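## Task

Slide or carry the orange bin, and no other bin, to the bench edge closest to the arms. Then set the hook lying flat on the bench next to that bin, with its handle projecting past that same edge. Every other object must finish resting on the same thing it rests on at the start. Nothing counts if it only stays put because a robot is holding it. At the end, open the grippers and pull the arms away.

## Robot and tools

Robots: three identical i2rt Big YAM arms named arm1, arm2 and arm3. Each has six revolute joints, a two-finger gripper and a wrist camera (arm1_cam_wrist, arm2_cam_wrist, arm3_cam_wrist). Two fixed room cameras, room_a and room_b, watch the whole scene. Reach is roughly 1.0 m from the joint1 axis. With joints 1 and 6 at 0 and the hand level and forward, the wrist camera rides on top of the hand looking toward the fingertips.

Frames: one shared scene frame, origin on the floor, +z up. The hand point is the midpoint between the fingertips; its z axis runs along the fingers and the fingers close along its y axis. Foot poses are never printed.

execute_actions: argument actions is a list holding one action or none. An action is an object keyed by robot name; under each name sits joints, an object mapping joint names to absolute targets (not offsets). Names and ranges: joint1_rad -2.879 to 2.879 (rotation about the foot, positive counter-clockwise seen from above, 0 faces the direction the foot faces); joint2_rad 0 to 3.141 (shoulder, 0 = upper arm back and about level, positive lifts it up then forward); joint3_rad 0 to 3.019 (elbow, 0 = folded, positive opens); joint4_rad -1.692 to 1.57 (hand pitch, positive tips fingers up); joint5_rad -1.57 to 1.57 (hand sideways, positive toward the arm's right); joint6_rad -2.094 to 2.094 (hand roll, positive clockwise viewed from behind); gripper_m 0 to 0.093, the fingertip gap in metres. Done-tolerances are ±0.045, ±0.14, ±0.09, ±0.055, ±0.03, ±0.035 rad and ±0.003 m. Any subset of arms and joints may be given; all start together and may finish at different moments. Omitted joints can keep pushing toward earlier targets. Joints move at differing speeds, so the hand may sweep a wide arc between postures. Optional cameras: a list of camera names, or ["all"]; omitted or null gives all, [] gives none. An unknown key, name or out-of-range number rejects the entire call and nothing moves. Example: {"arm1": {"joints": {"gripper_m": 0.05}}, "arm2": {"joints": {"joint1_rad": 0.3}}}.

Results: per robot, joint_positions, joint torques (arm joints only, with per-unit offset, scale and noise, nonzero even unloaded), and joint_status per commanded joint. off_target: stopped short and may still be pushing. contact_stop or time_out: the joint now holds where it stopped, except a time_out joint may keep a target within 0.375, 0.375, 0.113, 0.225, 0.075, 0.3 rad (joints 1-6) of its position and keep pushing, listed under on_its_own. on_its_own shows what this call did not command; its "held at" is the held target, not the position. "joint command not followed" with a cause line means a self/inter-arm clearance check blocked that arm's joint targets (its gripper target still runs); those joints show not_followed and may be retried with later actions. The check can be late and ignores fingers, gripper housings and wrist cameras. A pictures line lists the cameras matching the returned images in order.

wait: seconds from 0 to 10; commands nothing and returns state and images.

zoom_image: camera (one of the five) and region [x0, y0, x1, y1] in pixels from the image's top-left, at most 504 by 504, on that camera's latest full image.

read_manual: optional section "licences"; only returns licence text.

finished_scene: scene (integer, the number of the current scene). Ends it irreversibly and reports success; the next task appears in its result. Replying without a tool call ends everything.

Cautions: the arms do not stop on contact and can push hard; to relieve a pushing joint, send it its reported position. Tiny target changes may not move a joint, and a joint bearing load may sag. Sustained effort heats motors: MOTOR HOT appears from 85 °C; at 100 °C the arm goes limp (OVER-TEMPERATURE FAULT, joints marked limit_stop_at_motor_heat; resend targets afterwards). Heat also builds while you deliberate, since the sim runs on holding the last command. Never let two arms press together, avoid hard hits, and do not drop, slam or knock objects off the bench or out of the work area. Loose items may occasionally get a brief external nudge, so check placement before ending. Leave both bin and hook resting on their own, grippers open and arms withdrawn.

Each tool is called after "Request:" by a JSON object that holds its "fn" and its "kwargs".

## Session

Request:
{"fn": "execute_actions", "kwargs": {"actions": []}}

Scene clock: 0.00 s.
Joint torques (N m, as the arm reports them, + toward a larger angle): no reading
Motor temperatures (°C, as the motors report them): arm1=[30 28 29 32 29 31] | arm2=[29 31 31 31 29 29] | arm3=[31 29 30 32 28 29]
arm1.joint_positions: joint1_rad=-0.174 joint2_rad=+0.560 joint3_rad=+1.612 joint4_rad=-1.499 joint5_rad=-0.052 joint6_rad=+0.747 gripper_m=+0.095
arm1.joint_status: not commanded
arm1.hand: x=-0.8844 y=+0.1443 z=+1.3912 quat_wxyz=(-0.257, +0.249, -0.809, -0.467) (m; scene frame)
arm2.joint_positions: joint1_rad=+0.289 joint2_rad=+0.307 joint3_rad=+1.671 joint4_rad=-1.548 joint5_rad=+0.013 joint6_rad=-0.307 gripper_m=+0.094
arm2.joint_status: not commanded
arm2.hand: x=+0.0117 y=+0.0090 z=+1.4235 quat_wxyz=(-0.413, +0.707, -0.296, -0.492) (m; scene frame)
arm3.joint_positions: joint1_rad=-0.363 joint2_rad=+0.573 joint3_rad=+1.713 joint4_rad=-1.392 joint5_rad=+0.172 joint6_rad=+0.254 gripper_m=+0.094
arm3.joint_status: not commanded
arm3.hand: x=+0.9825 y=+0.1145 z=+1.4343 quat_wxyz=(-0.501, +0.317, -0.724, -0.353) (m; scene frame)
pictures: arm1_cam_wrist, arm2_cam_wrist, arm3_cam_wrist, room_a, room_b
Images, in order (width x height): arm1_cam_wrist 504x504, arm2_cam_wrist 504x504, arm3_cam_wrist 504x504, room_a 504x504, room_b 504x504.

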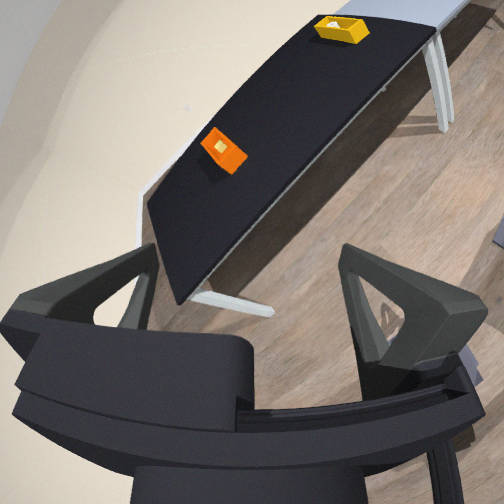

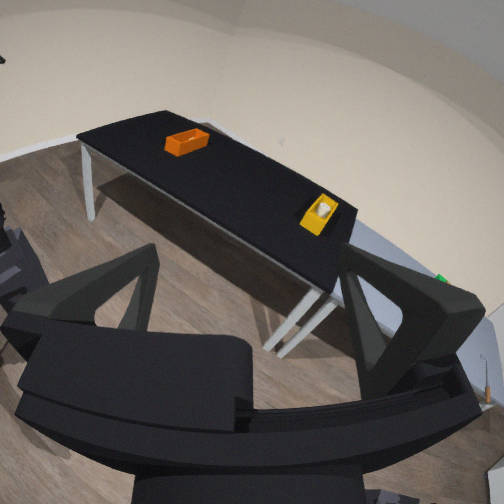

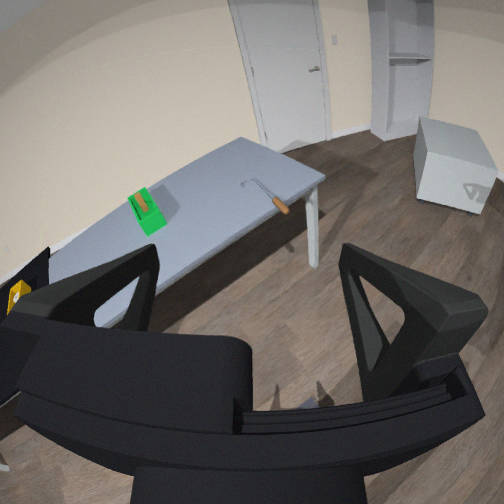

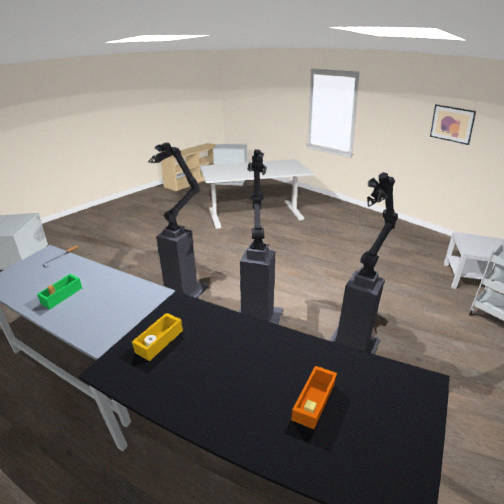

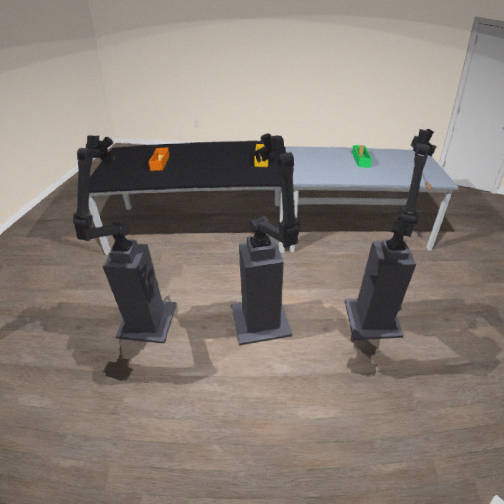

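Request:
{"fn": "zoom_image", "kwargs": {"camera": "room_b", "region": [250, 110, 504, 260]}}

Request:
{"fn": "zoom_image", "kwargs": {"camera": "arm3_cam_wrist", "region": [200, 130, 340, 240]}}

Request:
{"fn": "zoom_image", "kwargs": {"camera": "room_a", "region": [0, 200, 200, 380]}}

Request:
{"fn": "zoom_image", "kwargs": {"camera": "room_b", "region": [60, 110, 314, 260]}}

Region (250, 110, 504, 260) of room_b's 504x504 image, scaled by 1.984, with more detail than that image has; it fills the top 298 rows of this view, and the rest is white.

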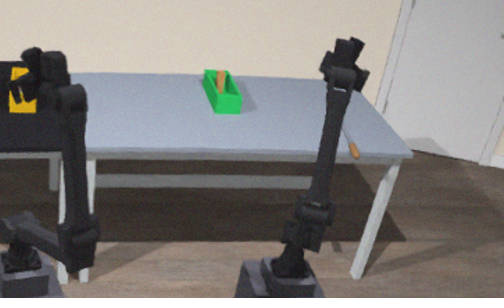

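Region (200, 130, 340, 240) of arm3_cam_wrist's 504x504 image, scaled by 3.600, with more detail than that image has; it fills the top 396 rows of this view, and the rest is white.

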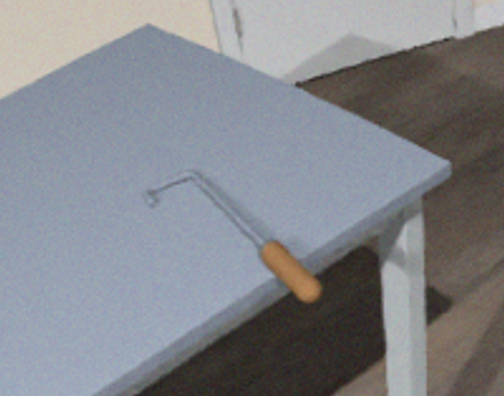

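Region (0, 200, 200, 380) of room_a's 504x504 image, scaled by 2.520, with more detail than that image has; it fills the top 454 rows of this view, and the rest is white.

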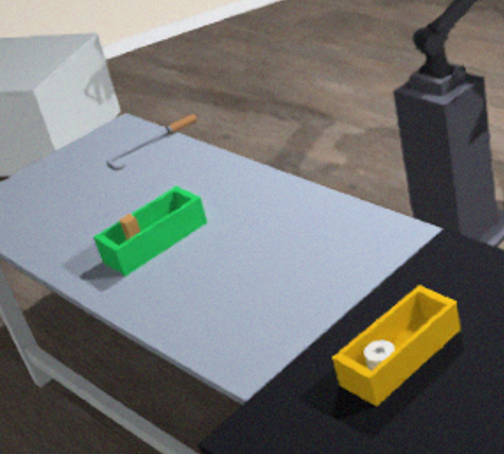

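Region (60, 110, 314, 260) of room_b's 504x504 image, scaled by 1.984, with more detail than that image has; it fills the top 298 rows of this view, and the rest is white.

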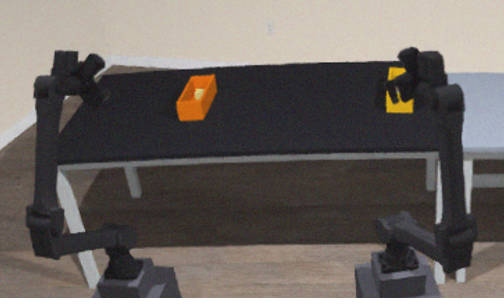

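Request:
{"fn": "execute_actions", "kwargs": {"actions": [{"arm3":{"joints":{"joint1_rad":-0.58,"joint2_rad":1.48,"joint3_rad":1.255,"joint4_rad":-0.57,"joint5_rad":0,"joint6_rad":0}},"arm1":{"joints":{"joint1_rad":0,"joint2_rad":1.48,"joint3_rad":1.255,"joint4_rad":-0.4,"joint5_rad":0,"joint6_rad":0}},"arm2":{"joints":{"joint1_rad":-0.2,"joint2_rad":1.48,"joint3_rad":1.255,"joint4_rad":-0.57,"joint5_rad":0,"joint6_rad":0}}}]}}

Scene clock: 36.27 s.
Joint torques (N m, as the arm reports them, + toward a larger angle): arm1=[  0.42 -16.23  13.41   2.29   0.14  -0.16] | arm2=[ -0.46 -16.82  10.43   2.43   0.15   0.04] | arm3=[  0.55 -16.38  10.44   2.41  -0.09  -0.09]
Motor temperatures (°C, as the motors report them): arm1=[30 28 31 32 29 31] | arm2=[29 32 31 31 29 29] | arm3=[31 29 32 32 28 30]
arm1.joint_positions: joint1_rad=-0.008 joint2_rad=+1.474 joint3_rad=+1.233 joint4_rad=-0.416 joint5_rad=-0.001 joint6_rad=+0.009 gripper_m=+0.095
arm1.joint_status: all done
arm1.hand: x=-0.8550 y=+0.6142 z=+1.0477 quat_wxyz=(-0.325, +0.602, -0.666, -0.297) (m; scene frame)
arm2.joint_positions: joint1_rad=-0.201 joint2_rad=+1.488 joint3_rad=+1.230 joint4_rad=-0.588 joint5_rad=-0.001 joint6_rad=-0.009 gripper_m=+0.094
arm2.joint_status: all done
arm2.hand: x=+0.0087 y=+0.5985 z=+1.0192 quat_wxyz=(-0.250, +0.661, -0.660, -0.254) (m; scene frame)
arm3.joint_positions: joint1_rad=-0.570 joint2_rad=+1.496 joint3_rad=+1.235 joint4_rad=-0.589 joint5_rad=+0.003 joint6_rad=+0.009 gripper_m=+0.094
arm3.joint_status: all done
arm3.hand: x=+1.2298 y=+0.4926 z=+0.9827 quat_wxyz=(-0.309, +0.446, -0.824, -0.165) (m; scene frame)
pictures: arm1_cam_wrist, arm2_cam_wrist, arm3_cam_wrist, room_a, room_b
Images, in order (width x height): arm1_cam_wrist 504x504, arm2_cam_wrist 504x504, arm3_cam_wrist 504x504, room_a 504x504, room_b 504x504.

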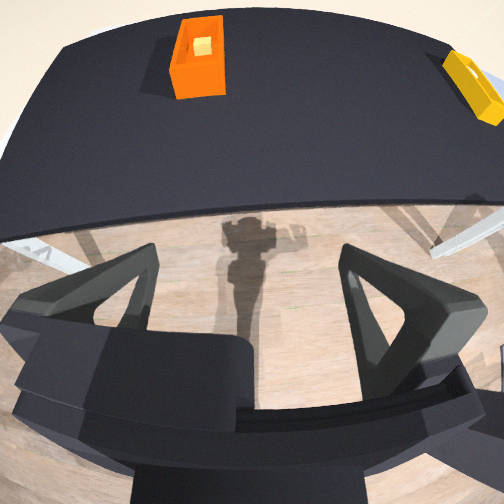

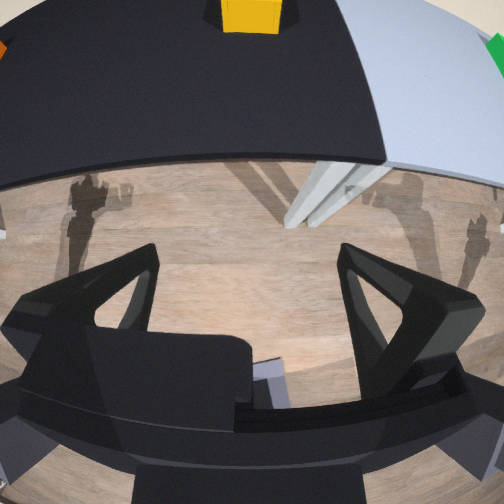

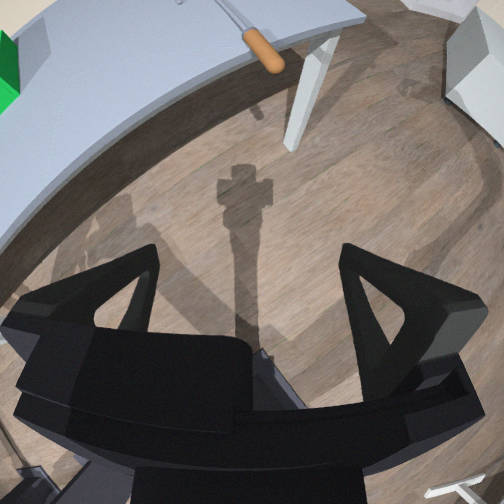

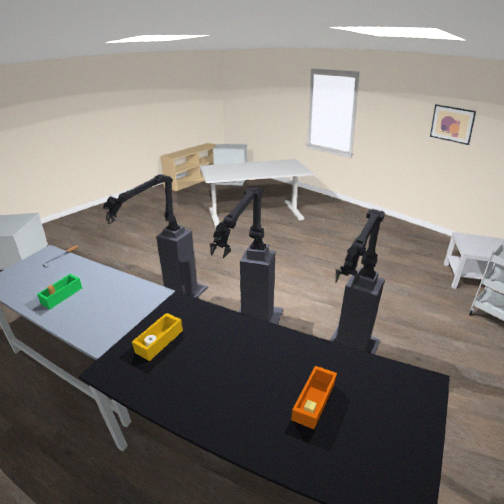

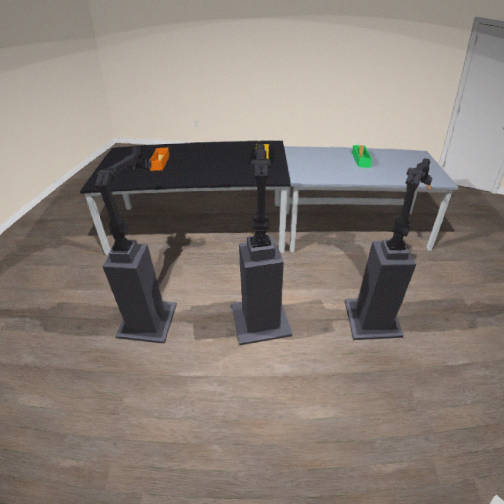

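Request:
{"fn": "execute_actions", "kwargs": {"actions": [{"arm3":{"joints":{"joint1_rad":-0.62,"joint2_rad":1.88,"joint3_rad":1.325,"joint4_rad":0.19}},"arm1":{"joints":{"joint1_rad":0.1,"joint2_rad":1.9,"joint3_rad":1.9,"joint4_rad":-0.4}}}], "cameras": ["arm1_cam_wrist","arm3_cam_wrist"]}}

Scene clock: 53.53 s.
Joint torques (N m, as the arm reports them, + toward a larger angle): arm1=[ -1.39 -25.24  15.85   2.14   0.1   -0.19] | arm2=[ -0.42 -16.89  10.36   2.36   0.14   0.04] | arm3=[  1.39 -20.94  10.79   2.65  -0.05  -0.08]
Motor temperatures (°C, as the motors report them): arm1=[30 29 35 32 29 31] | arm2=[29 33 34 31 29 29] | arm3=[31 30 34 32 28 30]
arm1.joint_positions: joint1_rad=+0.110 joint2_rad=+1.900 joint3_rad=+1.856 joint4_rad=-0.410 joint5_rad=+0.000 joint6_rad=+0.007 gripper_m=+0.095
arm1.joint_status: all done
arm1.hand: x=-0.9317 y=+0.8096 z=+1.1168 quat_wxyz=(-0.369, +0.605, -0.595, -0.379) (m; scene frame)
arm2.joint_positions: joint1_rad=-0.201 joint2_rad=+1.488 joint3_rad=+1.230 joint4_rad=-0.588 joint5_rad=-0.001 joint6_rad=-0.009 gripper_m=+0.094
arm2.joint_status: not commanded
arm2.hand: x=+0.0087 y=+0.5985 z=+1.0192 quat_wxyz=(-0.250, +0.661, -0.660, -0.254) (m; scene frame)
arm3.joint_positions: joint1_rad=-0.616 joint2_rad=+1.895 joint3_rad=+1.289 joint4_rad=+0.171 joint5_rad=+0.001 joint6_rad=+0.008 gripper_m=+0.094
arm3.joint_status: all done
arm3.hand: x=+1.3401 y=+0.6000 z=+0.8993 quat_wxyz=(-0.477, +0.386, -0.751, -0.244) (m; scene frame)
pictures: arm1_cam_wrist, arm3_cam_wrist
Images, in order (width x height): arm1_cam_wrist 504x504, arm3_cam_wrist 504x504.

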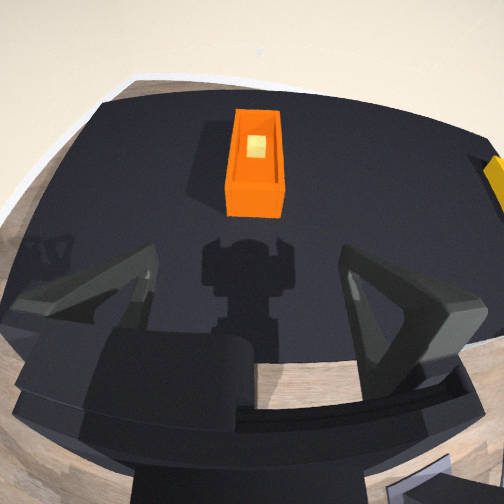

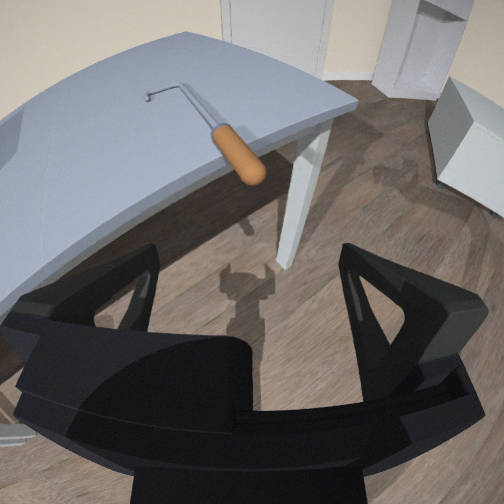

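Request:
{"fn": "execute_actions", "kwargs": {"actions": [{"arm3":{"joints":{"joint1_rad":-0.78,"joint2_rad":2.55,"joint3_rad":1.83,"joint4_rad":0.79,"joint5_rad":-0.61}},"arm1":{"joints":{"joint2_rad":1.2,"joint3_rad":1.0,"joint4_rad":0}},"arm2":{"joints":{"joint2_rad":1.2,"joint3_rad":1.0,"joint4_rad":0}}}], "cameras": ["room_a","room_b","arm3_cam_wrist"]}}

Scene clock: 80.83 s.
Joint torques (N m, as the arm reports them, + toward a larger angle): arm1=[ -1.27 -13.82  13.3    2.23   0.05  -0.17] | arm2=[ -0.5  -10.92   9.43   2.85   0.14   0.04] | arm3=[  1.84 -28.29  10.8    2.82  -0.1   -0.08]
Motor temperatures (°C, as the motors report them): arm1=[30 30 38 32 29 31] | arm2=[29 33 35 31 29 29] | arm3=[31 31 35 32 28 30]
arm1.joint_positions: joint1_rad=+0.110 joint2_rad=+1.207 joint3_rad=+0.983 joint4_rad=-0.004 joint5_rad=+0.000 joint6_rad=+0.007 gripper_m=+0.095
arm1.joint_status: all done
arm1.hand: x=-0.9261 y=+0.5614 z=+1.1431 quat_wxyz=(-0.433, +0.559, -0.550, -0.445) (m; scene frame)
arm2.joint_positions: joint1_rad=-0.201 joint2_rad=+1.193 joint3_rad=+0.995 joint4_rad=-0.021 joint5_rad=-0.001 joint6_rad=-0.009 gripper_m=+0.094
arm2.joint_status: all done
arm2.hand: x=+0.0100 y=+0.5673 z=+1.1659 quat_wxyz=(-0.443, +0.551, -0.551, -0.444) (m; scene frame)
arm3.joint_positions: joint1_rad=-0.785 joint2_rad=+2.577 joint3_rad=+1.781 joint4_rad=+0.771 joint5_rad=-0.608 joint6_rad=+0.007 gripper_m=+0.094
arm3.joint_status: all done
arm3.hand: x=+1.4499 y=+0.6694 z=+0.7498 quat_wxyz=(-0.532, +0.455, -0.554, -0.451) (m; scene frame)
pictures: arm3_cam_wrist, room_a, room_b
Images, in order (width x height): arm3_cam_wrist 504x504, room_a 504x504, room_b 504x504.

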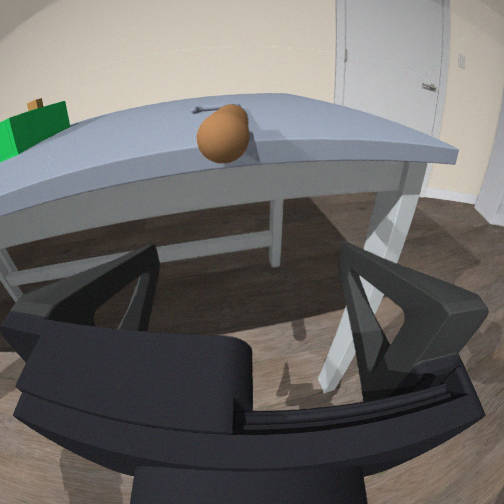

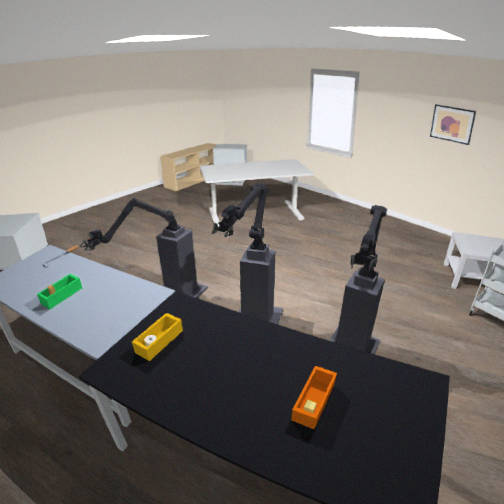

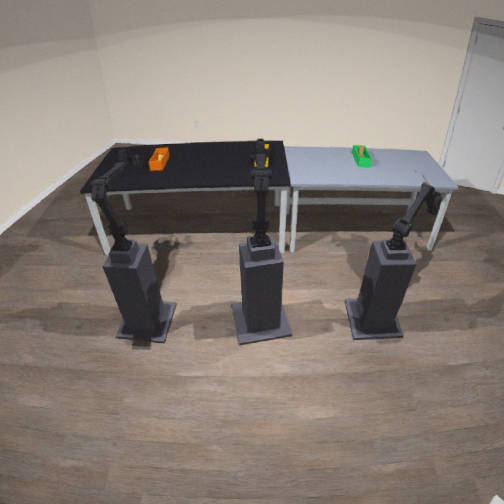

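Request:
{"fn": "execute_actions", "kwargs": {"actions": [{"arm3":{"joints":{"joint1_rad":-0.74,"joint2_rad":2.495,"joint3_rad":1.87,"joint4_rad":0.73,"joint5_rad":-0.588}}}], "cameras": ["arm3_cam_wrist"]}}

Scene clock: 96.50 s.
Joint torques (N m, as the arm reports them, + toward a larger angle): arm1=[ -0.9  -12.98  13.24   2.01   0.08  -0.2 ] | arm2=[ -0.48 -10.85   9.46   2.88   0.14   0.04] | arm3=[  0.86 -28.06  11.35   1.64   0.03  -0.07]
Motor temperatures (°C, as the motors report them): arm1=[30 29 37 32 29 31] | arm2=[29 33 35 32 29 29] | arm3=[31 32 36 32 28 30]
arm1.joint_positions: joint1_rad=+0.110 joint2_rad=+1.207 joint3_rad=+0.983 joint4_rad=-0.004 joint5_rad=+0.000 joint6_rad=+0.007 gripper_m=+0.095
arm1.joint_status: not commanded
arm1.hand: x=-0.9261 y=+0.5614 z=+1.1431 quat_wxyz=(-0.433, +0.559, -0.550, -0.445) (m; scene frame)
arm2.joint_positions: joint1_rad=-0.201 joint2_rad=+1.193 joint3_rad=+0.995 joint4_rad=-0.021 joint5_rad=-0.001 joint6_rad=-0.009 gripper_m=+0.094
arm2.joint_status: not commanded
arm2.hand: x=+0.0100 y=+0.5673 z=+1.1659 quat_wxyz=(-0.443, +0.551, -0.551, -0.444) (m; scene frame)
arm3.joint_positions: joint1_rad=-0.740 joint2_rad=+2.510 joint3_rad=+1.824 joint4_rad=+0.737 joint5_rad=-0.590 joint6_rad=+0.007 gripper_m=+0.094
arm3.joint_status: all done
arm3.hand: x=+1.4335 y=+0.7061 z=+0.8200 quat_wxyz=(-0.552, +0.459, -0.521, -0.461) (m; scene frame)
pictures: arm3_cam_wrist
Images, in order (width x height): arm3_cam_wrist 504x504.

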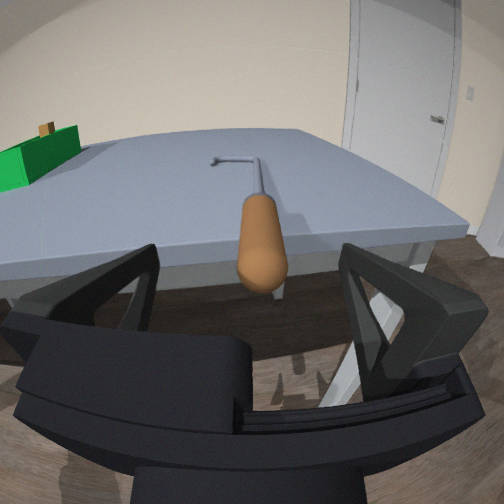

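Request:
{"fn": "execute_actions", "kwargs": {"actions": [{"arm3":{"joints":{"joint1_rad":-0.692,"joint2_rad":2.705,"joint3_rad":2.305,"joint4_rad":0.47,"joint5_rad":-0.534}}}], "cameras": ["arm3_cam_wrist"]}}

Scene clock: 105.07 s.
Joint torques (N m, as the arm reports them, + toward a larger angle): arm1=[ -1.45 -13.    13.41   2.19   0.11  -0.23] | arm2=[ -0.59 -10.84   9.4    2.9    0.15   0.03] | arm3=[  1.38 -31.07  12.77   1.88   0.02  -0.09]
Motor temperatures (°C, as the motors report them): arm1=[30 29 37 32 29 31] | arm2=[29 33 35 32 29 29] | arm3=[31 33 36 32 28 30]
arm1.joint_positions: joint1_rad=+0.110 joint2_rad=+1.207 joint3_rad=+0.983 joint4_rad=-0.004 joint5_rad=+0.000 joint6_rad=+0.007 gripper_m=+0.095
arm1.joint_status: not commanded
arm1.hand: x=-0.9261 y=+0.5614 z=+1.1431 quat_wxyz=(-0.433, +0.559, -0.550, -0.445) (m; scene frame)
arm2.joint_positions: joint1_rad=-0.201 joint2_rad=+1.193 joint3_rad=+0.995 joint4_rad=-0.021 joint5_rad=-0.001 joint6_rad=-0.009 gripper_m=+0.094
arm2.joint_status: not commanded
arm2.hand: x=+0.0100 y=+0.5673 z=+1.1659 quat_wxyz=(-0.443, +0.551, -0.551, -0.444) (m; scene frame)
arm3.joint_positions: joint1_rad=-0.692 joint2_rad=+2.725 joint3_rad=+2.251 joint4_rad=+0.473 joint5_rad=-0.536 joint6_rad=+0.007 gripper_m=+0.094
arm3.joint_status: all done
arm3.hand: x=+1.4538 y=+0.7853 z=+0.7981 quat_wxyz=(-0.535, +0.460, -0.541, -0.458) (m; scene frame)
pictures: arm3_cam_wrist
Images, in order (width x height): arm3_cam_wrist 504x504.

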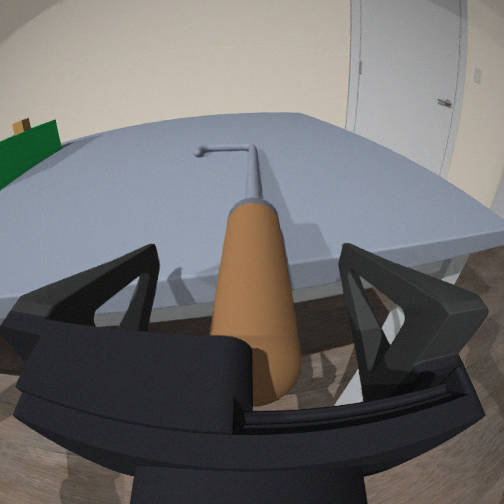

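Request:
{"fn": "execute_actions", "kwargs": {"actions": [{"arm3":{"joints":{"gripper_m":0.0}}}], "cameras": ["arm3_cam_wrist"]}}

Scene clock: 112.07 s.
Joint torques (N m, as the arm reports them, + toward a larger angle): arm1=[ -1.38 -13.59  13.25   2.03   0.07  -0.15] | arm2=[ -0.65 -10.94   9.43   2.88   0.14   0.04] | arm3=[  1.15 -31.33  12.9    1.81  -0.05  -0.06]
Motor temperatures (°C, as the motors report them): arm1=[30 29 38 32 29 31] | arm2=[29 33 36 32 29 29] | arm3=[31 33 37 32 28 30]
arm1.joint_positions: joint1_rad=+0.110 joint2_rad=+1.207 joint3_rad=+0.983 joint4_rad=-0.004 joint5_rad=+0.000 joint6_rad=+0.007 gripper_m=+0.095
arm1.joint_status: not commanded
arm1.hand: x=-0.9261 y=+0.5614 z=+1.1431 quat_wxyz=(-0.433, +0.559, -0.550, -0.445) (m; scene frame)
arm2.joint_positions: joint1_rad=-0.201 joint2_rad=+1.193 joint3_rad=+0.995 joint4_rad=-0.021 joint5_rad=-0.001 joint6_rad=-0.009 gripper_m=+0.094
arm2.joint_status: not commanded
arm2.hand: x=+0.0100 y=+0.5673 z=+1.1659 quat_wxyz=(-0.443, +0.551, -0.551, -0.444) (m; scene frame)
arm3.joint_positions: joint1_rad=-0.692 joint2_rad=+2.725 joint3_rad=+2.251 joint4_rad=+0.473 joint5_rad=-0.534 joint6_rad=+0.007 gripper_m=+0.030
arm3.joint_status: gripper_m off_target (ended at +0.030, target +0.000)
arm3.hand: x=+1.4542 y=+0.7852 z=+0.7981 quat_wxyz=(-0.536, +0.460, -0.541, -0.457) (m; scene frame)
pictures: arm3_cam_wrist
Images, in order (width x height): arm3_cam_wrist 504x504.

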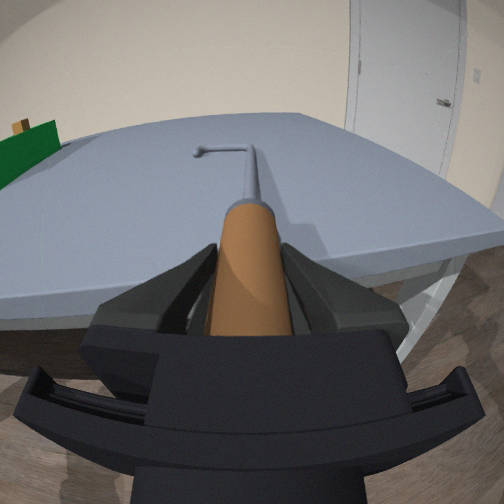

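Request:
{"fn": "execute_actions", "kwargs": {"actions": [{"arm3":{"joints":{"joint2_rad":2.55,"joint4_rad":0.5}}}], "cameras": []}}

Request:
{"fn": "execute_actions", "kwargs": {"actions": [{"arm3":{"joints":{"joint1_rad":0.63,"joint2_rad":2.36,"joint3_rad":2.0,"joint4_rad":0.62,"joint5_rad":0.627}},"arm2":{"joints":{"joint1_rad":0.1,"joint2_rad":0.9,"joint3_rad":0.7}}}], "cameras": ["arm3_cam_wrist","room_b"]}}

Scene clock: 125.73 s.
Joint torques (N m, as the arm reports them, + toward a larger angle): arm1=[ -1.28 -13.12  13.39   2.08   0.14  -0.2 ] | arm2=[ -0.53 -10.89   9.49   2.91   0.14   0.04] | arm3=[  1.07 -33.65  13.31   3.05   0.    -0.07]
Motor temperatures (°C, as the motors report them): arm1=[30 29 38 32 29 31] | arm2=[29 33 36 32 29 29] | arm3=[31 34 38 32 28 30]
arm1.joint_positions: joint1_rad=+0.110 joint2_rad=+1.207 joint3_rad=+0.983 joint4_rad=-0.004 joint5_rad=+0.000 joint6_rad=+0.007 gripper_m=+0.095
arm1.joint_status: not commanded
arm1.hand: x=-0.9261 y=+0.5614 z=+1.1431 quat_wxyz=(-0.433, +0.559, -0.550, -0.445) (m; scene frame)
arm2.joint_positions: joint1_rad=-0.201 joint2_rad=+1.193 joint3_rad=+0.995 joint4_rad=-0.021 joint5_rad=-0.001 joint6_rad=-0.009 gripper_m=+0.094
arm2.joint_status: not commanded
arm2.hand: x=+0.0100 y=+0.5673 z=+1.1659 quat_wxyz=(-0.443, +0.551, -0.551, -0.444) (m; scene frame)
arm3.joint_positions: joint1_rad=-0.692 joint2_rad=+2.596 joint3_rad=+2.251 joint4_rad=+0.473 joint5_rad=-0.534 joint6_rad=+0.007 gripper_m=+0.030
arm3.joint_status: all done
arm3.hand: x=+1.4556 y=+0.7885 z=+0.9196 quat_wxyz=(-0.579, +0.452, -0.495, -0.464) (m; scene frame)
pictures: none
No camera images: the call's "cameras" was empty. Leave "cameras" out to get every camera's image.

Scene clock: 128.17 s.
Joint torques (N m, as the arm reports them, + toward a larger angle): arm1=[ -1.03 -13.07  13.36   2.08   0.1   -0.18] | arm2=[-1.03 -6.18  9.54  2.74  0.16  0.02] | arm3=[  2.3  -33.43   8.51   3.26  -0.21  -0.02]
Motor temperatures (°C, as the motors report them): arm1=[30 29 38 32 29 31] | arm2=[29 32 36 32 29 29] | arm3=[31 34 38 32 28 30]
arm1.joint_positions: joint1_rad=+0.110 joint2_rad=+1.207 joint3_rad=+0.983 joint4_rad=-0.004 joint5_rad=+0.000 joint6_rad=+0.007 gripper_m=+0.095
arm1.joint_status: not commanded
arm1.hand: x=-0.9261 y=+0.5614 z=+1.1431 quat_wxyz=(-0.433, +0.559, -0.550, -0.445) (m; scene frame)
arm2.joint_positions: joint1_rad=+0.106 joint2_rad=+0.894 joint3_rad=+0.693 joint4_rad=-0.017 joint5_rad=-0.001 joint6_rad=-0.008 gripper_m=+0.094
arm2.joint_status: all done
arm2.hand: x=-0.1276 y=+0.4392 z=+1.1269 quat_wxyz=(-0.372, +0.627, -0.460, -0.507) (m; scene frame)
arm3.joint_positions: joint1_rad=+0.619 joint2_rad=+2.424 joint3_rad=+1.998 joint4_rad=+0.586 joint5_rad=+0.631 joint6_rad=+0.002 gripper_m=+0.031
arm3.joint_status: all done
arm3.hand: x=+0.4650 y=+0.7959 z=+0.9520 quat_wxyz=(-0.510, +0.442, -0.494, -0.548) (m; scene frame)
pictures: arm3_cam_wrist, room_b
Images, in order (width x height): arm3_cam_wrist 504x504, room_b 504x504.

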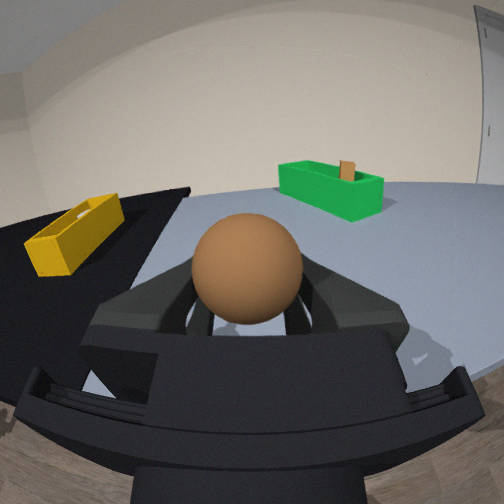

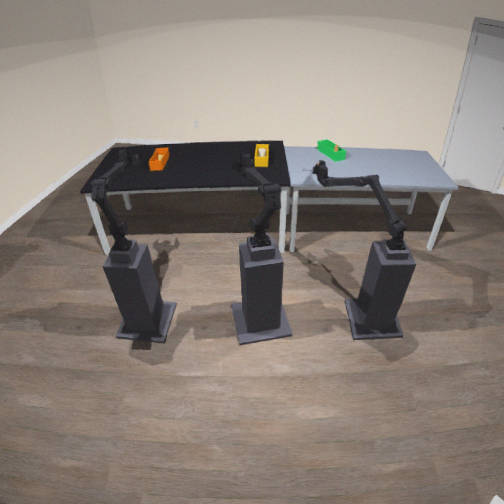

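Request:
{"fn": "execute_actions", "kwargs": {"actions": [], "cameras": ["room_a","room_b"]}}

Request:
{"fn": "zoom_image", "kwargs": {"camera": "room_a", "region": [40, 200, 240, 380]}}

Request:
{"fn": "zoom_image", "kwargs": {"camera": "room_b", "region": [260, 120, 400, 220]}}

Scene clock: 131.47 s.
Joint torques (N m, as the arm reports them, + toward a larger angle): arm1=[ -1.21 -13.12  13.13   2.08   0.14  -0.19] | arm2=[-1.24 -6.09  9.51  2.7   0.16  0.03] | arm3=[  2.46 -33.29   8.43   3.24  -0.19  -0.02]
Motor temperatures (°C, as the motors report them): arm1=[30 29 38 32 29 31] | arm2=[29 32 36 32 29 29] | arm3=[31 34 37 32 28 30]
arm1.joint_positions: joint1_rad=+0.110 joint2_rad=+1.207 joint3_rad=+0.983 joint4_rad=-0.004 joint5_rad=+0.000 joint6_rad=+0.007 gripper_m=+0.095
arm1.joint_status: not commanded
arm1.hand: x=-0.9261 y=+0.5614 z=+1.1431 quat_wxyz=(-0.433, +0.559, -0.550, -0.445) (m; scene frame)
arm2.joint_positions: joint1_rad=+0.106 joint2_rad=+0.894 joint3_rad=+0.693 joint4_rad=-0.017 joint5_rad=-0.001 joint6_rad=-0.008 gripper_m=+0.094
arm2.joint_status: all done
arm2.hand: x=-0.1276 y=+0.4392 z=+1.1269 quat_wxyz=(-0.372, +0.627, -0.460, -0.507) (m; scene frame)
arm3.joint_positions: joint1_rad=+0.619 joint2_rad=+2.424 joint3_rad=+1.998 joint4_rad=+0.586 joint5_rad=+0.631 joint6_rad=+0.002 gripper_m=+0.031
arm3.joint_status: all done
arm3.hand: x=+0.4650 y=+0.7959 z=+0.9520 quat_wxyz=(-0.510, +0.442, -0.494, -0.548) (m; scene frame)
pictures: room_a, room_b
Images, in order (width x height): room_a 504x504, room_b 504x504.

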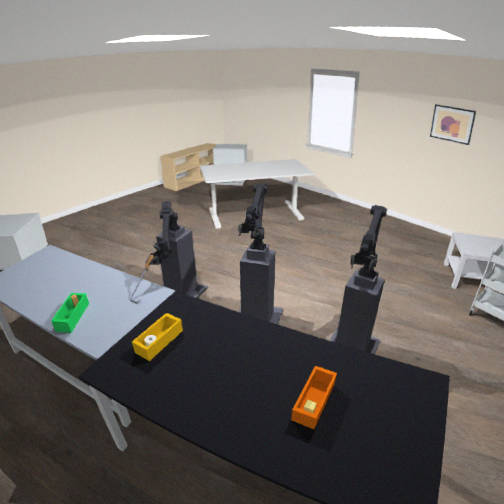

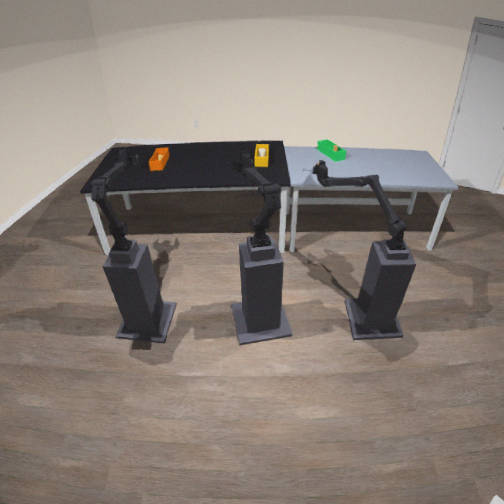

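Region (40, 200, 240, 380) of room_a's 504x504 image, scaled by 2.520, with more detail than that image has; it fills the top 454 rows of this view, and the rest is white.

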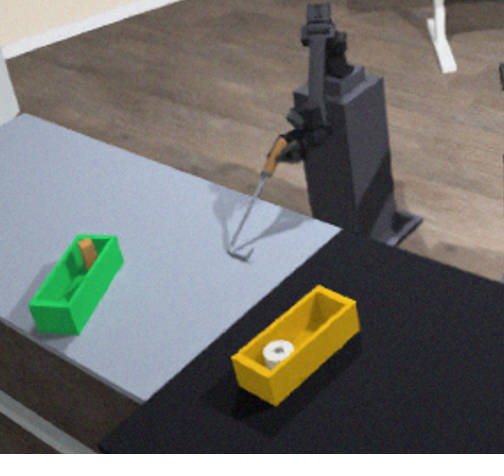

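Region (260, 120, 400, 220) of room_b's 504x504 image, scaled by 3.600, with more detail than that image has; it fills the top 360 rows of this view, and the rest is white.

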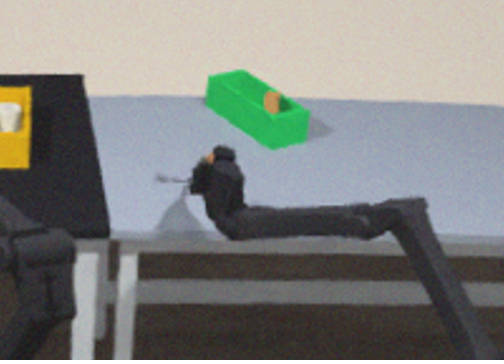

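Request:
{"fn": "execute_actions", "kwargs": {"actions": [{"arm3":{"joints":{"joint2_rad":2.52,"joint3_rad":1.92,"joint4_rad":0.66}}}], "cameras": ["arm3_cam_wrist"]}}

Scene clock: 145.27 s.
Joint torques (N m, as the arm reports them, + toward a larger angle): arm1=[ -1.11 -13.2   13.37   2.17   0.12  -0.18] | arm2=[-1.19 -6.17  9.48  2.69  0.15  0.02] | arm3=[  1.63 -31.08   8.19   2.11   0.05  -0.05]
Motor temperatures (°C, as the motors report them): arm1=[30 29 38 32 29 31] | arm2=[29 32 36 32 29 29] | arm3=[31 35 36 32 28 30]
arm1.joint_positions: joint1_rad=+0.110 joint2_rad=+1.207 joint3_rad=+0.983 joint4_rad=-0.004 joint5_rad=+0.000 joint6_rad=+0.007 gripper_m=+0.095
arm1.joint_status: not commanded
arm1.hand: x=-0.9261 y=+0.5614 z=+1.1431 quat_wxyz=(-0.433, +0.559, -0.550, -0.445) (m; scene frame)
arm2.joint_positions: joint1_rad=+0.106 joint2_rad=+0.894 joint3_rad=+0.693 joint4_rad=-0.017 joint5_rad=-0.001 joint6_rad=-0.008 gripper_m=+0.094
arm2.joint_status: not commanded
arm2.hand: x=-0.1276 y=+0.4392 z=+1.1269 quat_wxyz=(-0.372, +0.627, -0.460, -0.507) (m; scene frame)
arm3.joint_positions: joint1_rad=+0.623 joint2_rad=+2.563 joint3_rad=+1.912 joint4_rad=+0.653 joint5_rad=+0.625 joint6_rad=+0.004 gripper_m=+0.031
arm3.joint_status: all done
arm3.hand: x=+0.4716 y=+0.7791 z=+0.7973 quat_wxyz=(-0.499, +0.500, -0.503, -0.498) (m; scene frame)
pictures: arm3_cam_wrist
Images, in order (width x height): arm3_cam_wrist 504x504.

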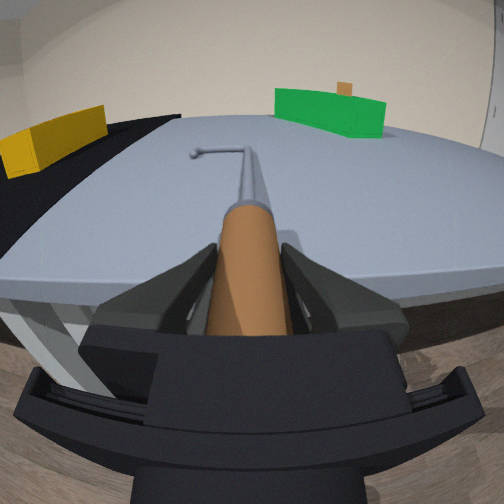

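Request:
{"fn": "execute_actions", "kwargs": {"actions": [{"arm3":{"joints":{"gripper_m":0.093}}}], "cameras": []}}

Request:
{"fn": "execute_actions", "kwargs": {"actions": [{"arm3":{"joints":{"joint2_rad":2.2}}}], "cameras": []}}

Request:
{"fn": "execute_actions", "kwargs": {"actions": [{"arm3":{"joints":{"joint1_rad":-0.4,"joint2_rad":0.8,"joint3_rad":0.8,"joint4_rad":0,"joint5_rad":0}}}], "cameras": ["room_b"]}}

Scene clock: 158.07 s.
Joint torques (N m, as the arm reports them, + toward a larger angle): arm1=[ -1.42 -13.5   13.45   2.09   0.09  -0.19] | arm2=[-1.12 -6.04  9.56  2.71  0.15  0.02] | arm3=[  2.35 -30.19   8.22   2.24   0.05  -0.03]
Motor temperatures (°C, as the motors report them): arm1=[30 29 38 32 29 31] | arm2=[29 32 36 32 29 29] | arm3=[31 35 35 32 28 30]
arm1.joint_positions: joint1_rad=+0.110 joint2_rad=+1.207 joint3_rad=+0.983 joint4_rad=-0.004 joint5_rad=+0.000 joint6_rad=+0.007 gripper_m=+0.095
arm1.joint_status: not commanded
arm1.hand: x=-0.9261 y=+0.5614 z=+1.1431 quat_wxyz=(-0.433, +0.559, -0.550, -0.445) (m; scene frame)
arm2.joint_positions: joint1_rad=+0.106 joint2_rad=+0.894 joint3_rad=+0.693 joint4_rad=-0.017 joint5_rad=-0.001 joint6_rad=-0.008 gripper_m=+0.094
arm2.joint_status: not commanded
arm2.hand: x=-0.1276 y=+0.4392 z=+1.1269 quat_wxyz=(-0.372, +0.627, -0.460, -0.507) (m; scene frame)
arm3.joint_positions: joint1_rad=+0.623 joint2_rad=+2.557 joint3_rad=+1.912 joint4_rad=+0.653 joint5_rad=+0.625 joint6_rad=+0.004 gripper_m=+0.093
arm3.joint_status: all done
arm3.hand: x=+0.4713 y=+0.7795 z=+0.8026 quat_wxyz=(-0.500, +0.498, -0.503, -0.500) (m; scene frame)
pictures: none
No camera images: the call's "cameras" was empty. Leave "cameras" out to get every camera's image.

Scene clock: 159.67 s.
Joint torques (N m, as the arm reports them, + toward a larger angle): arm1=[ -1.49 -13.41  13.37   2.05   0.12  -0.22] | arm2=[-1.04 -6.16  9.54  2.74  0.14  0.03] | arm3=[  2.03 -27.59   9.75   1.74  -0.1   -0.08]
Motor temperatures (°C, as the motors report them): arm1=[30 29 38 32 29 31] | arm2=[29 32 36 32 29 29] | arm3=[31 35 35 32 28 30]
arm1.joint_positions: joint1_rad=+0.110 joint2_rad=+1.207 joint3_rad=+0.983 joint4_rad=-0.004 joint5_rad=+0.000 joint6_rad=+0.007 gripper_m=+0.095
arm1.joint_status: not commanded
arm1.hand: x=-0.9261 y=+0.5614 z=+1.1431 quat_wxyz=(-0.433, +0.559, -0.550, -0.445) (m; scene frame)
arm2.joint_positions: joint1_rad=+0.106 joint2_rad=+0.894 joint3_rad=+0.693 joint4_rad=-0.017 joint5_rad=-0.001 joint6_rad=-0.008 gripper_m=+0.094
arm2.joint_status: not commanded
arm2.hand: x=-0.1276 y=+0.4392 z=+1.1269 quat_wxyz=(-0.372, +0.627, -0.460, -0.507) (m; scene frame)
arm3.joint_positions: joint1_rad=+0.623 joint2_rad=+2.222 joint3_rad=+1.907 joint4_rad=+0.658 joint5_rad=+0.625 joint6_rad=+0.004 gripper_m=+0.093
arm3.joint_status: all done
arm3.hand: x=+0.4841 y=+0.7622 z=+1.0916 quat_wxyz=(-0.512, +0.375, -0.476, -0.609) (m; scene frame)
pictures: none
No camera images: the call's "cameras" was empty. Leave "cameras" out to get every camera's image.

Scene clock: 161.40 s.
Joint torques (N m, as the arm reports them, + toward a larger angle): arm1=[ -1.17 -12.93  13.24   2.12   0.05  -0.18] | arm2=[-1.17 -6.21  9.48  2.69  0.15  0.02] | arm3=[ 0.95 -4.22  8.88  1.73 -0.09 -0.04]
Motor temperatures (°C, as the motors report them): arm1=[30 29 38 32 29 31] | arm2=[29 32 36 32 29 29] | arm3=[31 35 35 32 28 30]
arm1.joint_positions: joint1_rad=+0.110 joint2_rad=+1.207 joint3_rad=+0.983 joint4_rad=-0.004 joint5_rad=+0.000 joint6_rad=+0.007 gripper_m=+0.095
arm1.joint_status: not commanded
arm1.hand: x=-0.9261 y=+0.5614 z=+1.1431 quat_wxyz=(-0.433, +0.559, -0.550, -0.445) (m; scene frame)
arm2.joint_positions: joint1_rad=+0.106 joint2_rad=+0.894 joint3_rad=+0.693 joint4_rad=-0.017 joint5_rad=-0.001 joint6_rad=-0.008 gripper_m=+0.094
arm2.joint_status: not commanded
arm2.hand: x=-0.1276 y=+0.4392 z=+1.1269 quat_wxyz=(-0.372, +0.627, -0.460, -0.507) (m; scene frame)
arm3.joint_positions: joint1_rad=-0.393 joint2_rad=+0.805 joint3_rad=+0.806 joint4_rad=+0.008 joint5_rad=+0.002 joint6_rad=+0.004 gripper_m=+0.093
arm3.joint_status: all done
arm3.hand: x=+1.0757 y=+0.3991 z=+1.2059 quat_wxyz=(-0.590, +0.392, -0.588, -0.391) (m; scene frame)
pictures: room_b
Images, in order (width x height): room_b 504x504.

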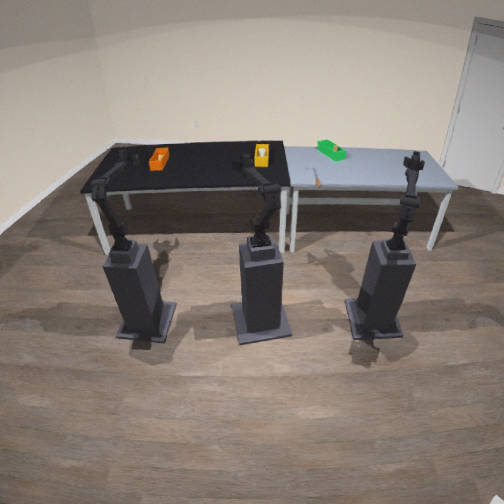

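Request:
{"fn": "execute_actions", "kwargs": {"actions": [{"arm2":{"joints":{"joint1_rad":-0.85,"joint2_rad":2.52,"joint3_rad":2.05,"joint4_rad":0.675,"joint5_rad":-0.649,"joint6_rad":0}}}], "cameras": ["arm2_cam_wrist"]}}

Scene clock: 169.87 s.
Joint torques (N m, as the arm reports them, + toward a larger angle): arm1=[ -1.31 -12.55  13.04   2.02   0.13  -0.21] | arm2=[ -0.8  -31.48  11.56   2.48   0.09   0.03] | arm3=[ 0.93 -4.58  8.98  1.7  -0.09 -0.04]
Motor temperatures (°C, as the motors report them): arm1=[30 29 39 32 29 31] | arm2=[29 33 37 32 29 29] | arm3=[31 33 36 32 28 30]
arm1.joint_positions: joint1_rad=+0.110 joint2_rad=+1.207 joint3_rad=+0.983 joint4_rad=-0.004 joint5_rad=+0.000 joint6_rad=+0.007 gripper_m=+0.095
arm1.joint_status: not commanded
arm1.hand: x=-0.9261 y=+0.5614 z=+1.1431 quat_wxyz=(-0.433, +0.559, -0.550, -0.445) (m; scene frame)
arm2.joint_positions: joint1_rad=-0.844 joint2_rad=+2.545 joint3_rad=+1.996 joint4_rad=+0.659 joint5_rad=-0.648 joint6_rad=-0.007 gripper_m=+0.094
arm2.joint_status: all done
arm2.hand: x=+0.4702 y=+0.7964 z=+0.8947 quat_wxyz=(-0.538, +0.492, -0.460, -0.506) (m; scene frame)
arm3.joint_positions: joint1_rad=-0.393 joint2_rad=+0.805 joint3_rad=+0.806 joint4_rad=+0.008 joint5_rad=+0.002 joint6_rad=+0.004 gripper_m=+0.093
arm3.joint_status: not commanded
arm3.hand: x=+1.0757 y=+0.3991 z=+1.2059 quat_wxyz=(-0.590, +0.392, -0.588, -0.391) (m; scene frame)
pictures: arm2_cam_wrist
Images, in order (width x height): arm2_cam_wrist 504x504.

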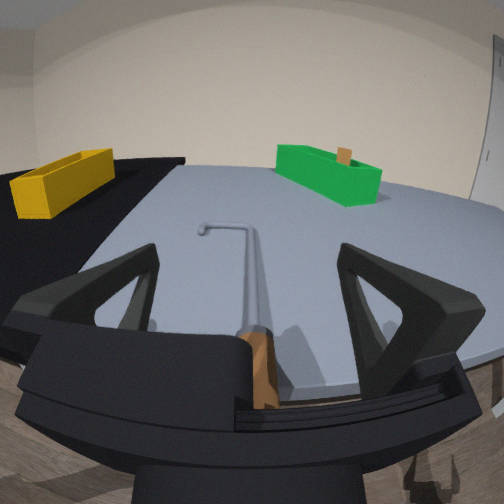

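Request:
{"fn": "execute_actions", "kwargs": {"actions": [{"arm2":{"joints":{"joint2_rad":2.625}}}], "cameras": ["arm2_cam_wrist"]}}

Scene clock: 173.60 s.
Joint torques (N m, as the arm reports them, + toward a larger angle): arm1=[ -0.24 -12.92  13.38   2.03   0.12  -0.18] | arm2=[ -1.09 -30.05  10.36   2.25   0.15   0.02] | arm3=[ 0.76 -4.61  8.96  1.73 -0.1  -0.02]
Motor temperatures (°C, as the motors report them): arm1=[30 29 39 32 29 31] | arm2=[29 33 37 32 29 29] | arm3=[31 33 36 32 28 30]
arm1.joint_positions: joint1_rad=+0.110 joint2_rad=+1.207 joint3_rad=+0.983 joint4_rad=-0.004 joint5_rad=+0.000 joint6_rad=+0.007 gripper_m=+0.095
arm1.joint_status: not commanded
arm1.hand: x=-0.9261 y=+0.5614 z=+1.1431 quat_wxyz=(-0.433, +0.559, -0.550, -0.445) (m; scene frame)
arm2.joint_positions: joint1_rad=-0.845 joint2_rad=+2.631 joint3_rad=+2.008 joint4_rad=+0.666 joint5_rad=-0.650 joint6_rad=-0.007 gripper_m=+0.094
arm2.joint_status: all done
arm2.hand: x=+0.4687 y=+0.7942 z=+0.8264 quat_wxyz=(-0.515, +0.497, -0.484, -0.504) (m; scene frame)
arm3.joint_positions: joint1_rad=-0.393 joint2_rad=+0.805 joint3_rad=+0.806 joint4_rad=+0.008 joint5_rad=+0.002 joint6_rad=+0.004 gripper_m=+0.093
arm3.joint_status: not commanded
arm3.hand: x=+1.0757 y=+0.3991 z=+1.2059 quat_wxyz=(-0.590, +0.392, -0.588, -0.391) (m; scene frame)
pictures: arm2_cam_wrist
Images, in order (width x height): arm2_cam_wrist 504x504.

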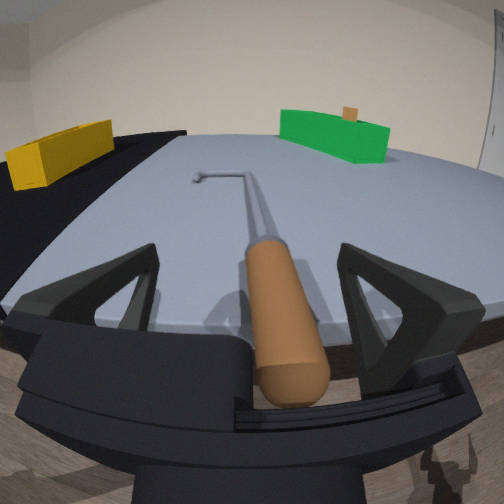

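Request:
{"fn": "execute_actions", "kwargs": {"actions": [{"arm2":{"joints":{"joint1_rad":-0.875,"joint2_rad":2.655,"joint5_rad":-0.70}}}], "cameras": ["arm2_cam_wrist"]}}

Scene clock: 179.03 s.
Joint torques (N m, as the arm reports them, + toward a larger angle): arm1=[ -1.18 -13.19  13.54   2.16   0.1   -0.22] | arm2=[ -0.14 -29.07  10.22   2.15   0.03   0.01] | arm3=[ 0.79 -4.36  8.93  1.69 -0.09 -0.03]
Motor temperatures (°C, as the motors report them): arm1=[30 29 39 32 29 31] | arm2=[29 34 37 32 29 29] | arm3=[31 32 36 32 28 30]
arm1.joint_positions: joint1_rad=+0.110 joint2_rad=+1.207 joint3_rad=+0.983 joint4_rad=-0.004 joint5_rad=+0.000 joint6_rad=+0.007 gripper_m=+0.095
arm1.joint_status: not commanded
arm1.hand: x=-0.9261 y=+0.5614 z=+1.1431 quat_wxyz=(-0.433, +0.559, -0.550, -0.445) (m; scene frame)
arm2.joint_positions: joint1_rad=-0.877 joint2_rad=+2.655 joint3_rad=+2.008 joint4_rad=+0.666 joint5_rad=-0.698 joint6_rad=-0.007 gripper_m=+0.094
arm2.joint_status: all done
arm2.hand: x=+0.4830 y=+0.7776 z=+0.8049 quat_wxyz=(-0.503, +0.502, -0.488, -0.507) (m; scene frame)
arm3.joint_positions: joint1_rad=-0.393 joint2_rad=+0.805 joint3_rad=+0.806 joint4_rad=+0.008 joint5_rad=+0.002 joint6_rad=+0.004 gripper_m=+0.093
arm3.joint_status: not commanded
arm3.hand: x=+1.0757 y=+0.3991 z=+1.2059 quat_wxyz=(-0.590, +0.392, -0.588, -0.391) (m; scene frame)
pictures: arm2_cam_wrist
Images, in order (width x height): arm2_cam_wrist 504x504.

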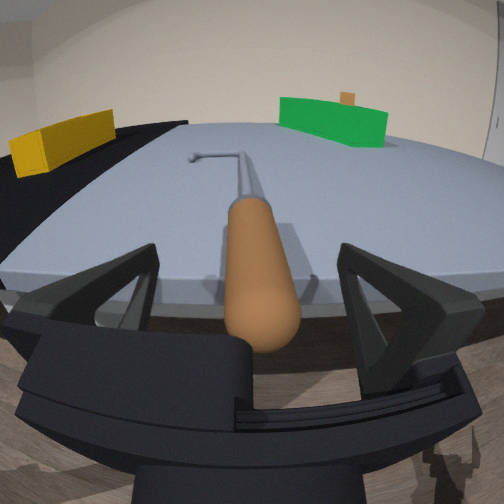

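Request:
{"fn": "execute_actions", "kwargs": {"actions": [{"arm2":{"joints":{"joint1_rad":-0.858,"joint2_rad":2.69,"joint3_rad":2.125,"joint4_rad":0.62,"joint5_rad":-0.70}}}], "cameras": ["arm2_cam_wrist"]}}

Scene clock: 184.10 s.
Joint torques (N m, as the arm reports them, + toward a larger angle): arm1=[ -1.34 -13.17  13.3    2.14   0.1   -0.17] | arm2=[ -0.14 -29.6   11.6    1.67   0.03   0.02] | arm3=[ 0.96 -4.47  8.94  1.69 -0.1  -0.03]
Motor temperatures (°C, as the motors report them): arm1=[30 29 39 32 29 31] | arm2=[29 35 37 32 29 29] | arm3=[31 32 36 32 28 30]
arm1.joint_positions: joint1_rad=+0.110 joint2_rad=+1.207 joint3_rad=+0.983 joint4_rad=-0.004 joint5_rad=+0.000 joint6_rad=+0.007 gripper_m=+0.095
arm1.joint_status: not commanded
arm1.hand: x=-0.9261 y=+0.5614 z=+1.1431 quat_wxyz=(-0.433, +0.559, -0.550, -0.445) (m; scene frame)
arm2.joint_positions: joint1_rad=-0.861 joint2_rad=+2.688 joint3_rad=+2.066 joint4_rad=+0.625 joint5_rad=-0.698 joint6_rad=-0.007 gripper_m=+0.094
arm2.joint_status: all done
arm2.hand: x=+0.4769 y=+0.7922 z=+0.7971 quat_wxyz=(-0.493, +0.507, -0.490, -0.510) (m; scene frame)
arm3.joint_positions: joint1_rad=-0.393 joint2_rad=+0.805 joint3_rad=+0.806 joint4_rad=+0.008 joint5_rad=+0.002 joint6_rad=+0.004 gripper_m=+0.093
arm3.joint_status: not commanded
arm3.hand: x=+1.0757 y=+0.3991 z=+1.2059 quat_wxyz=(-0.590, +0.392, -0.588, -0.391) (m; scene frame)
pictures: arm2_cam_wrist
Images, in order (width x height): arm2_cam_wrist 504x504.

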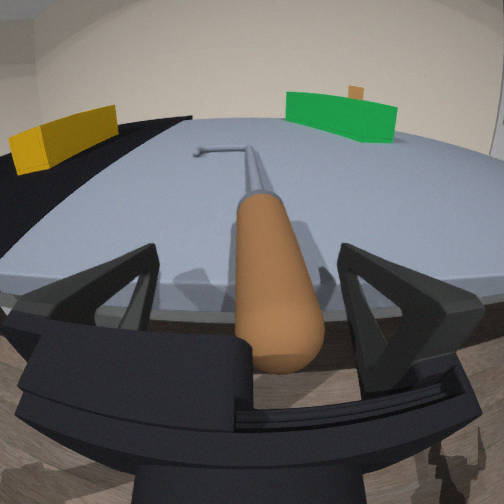

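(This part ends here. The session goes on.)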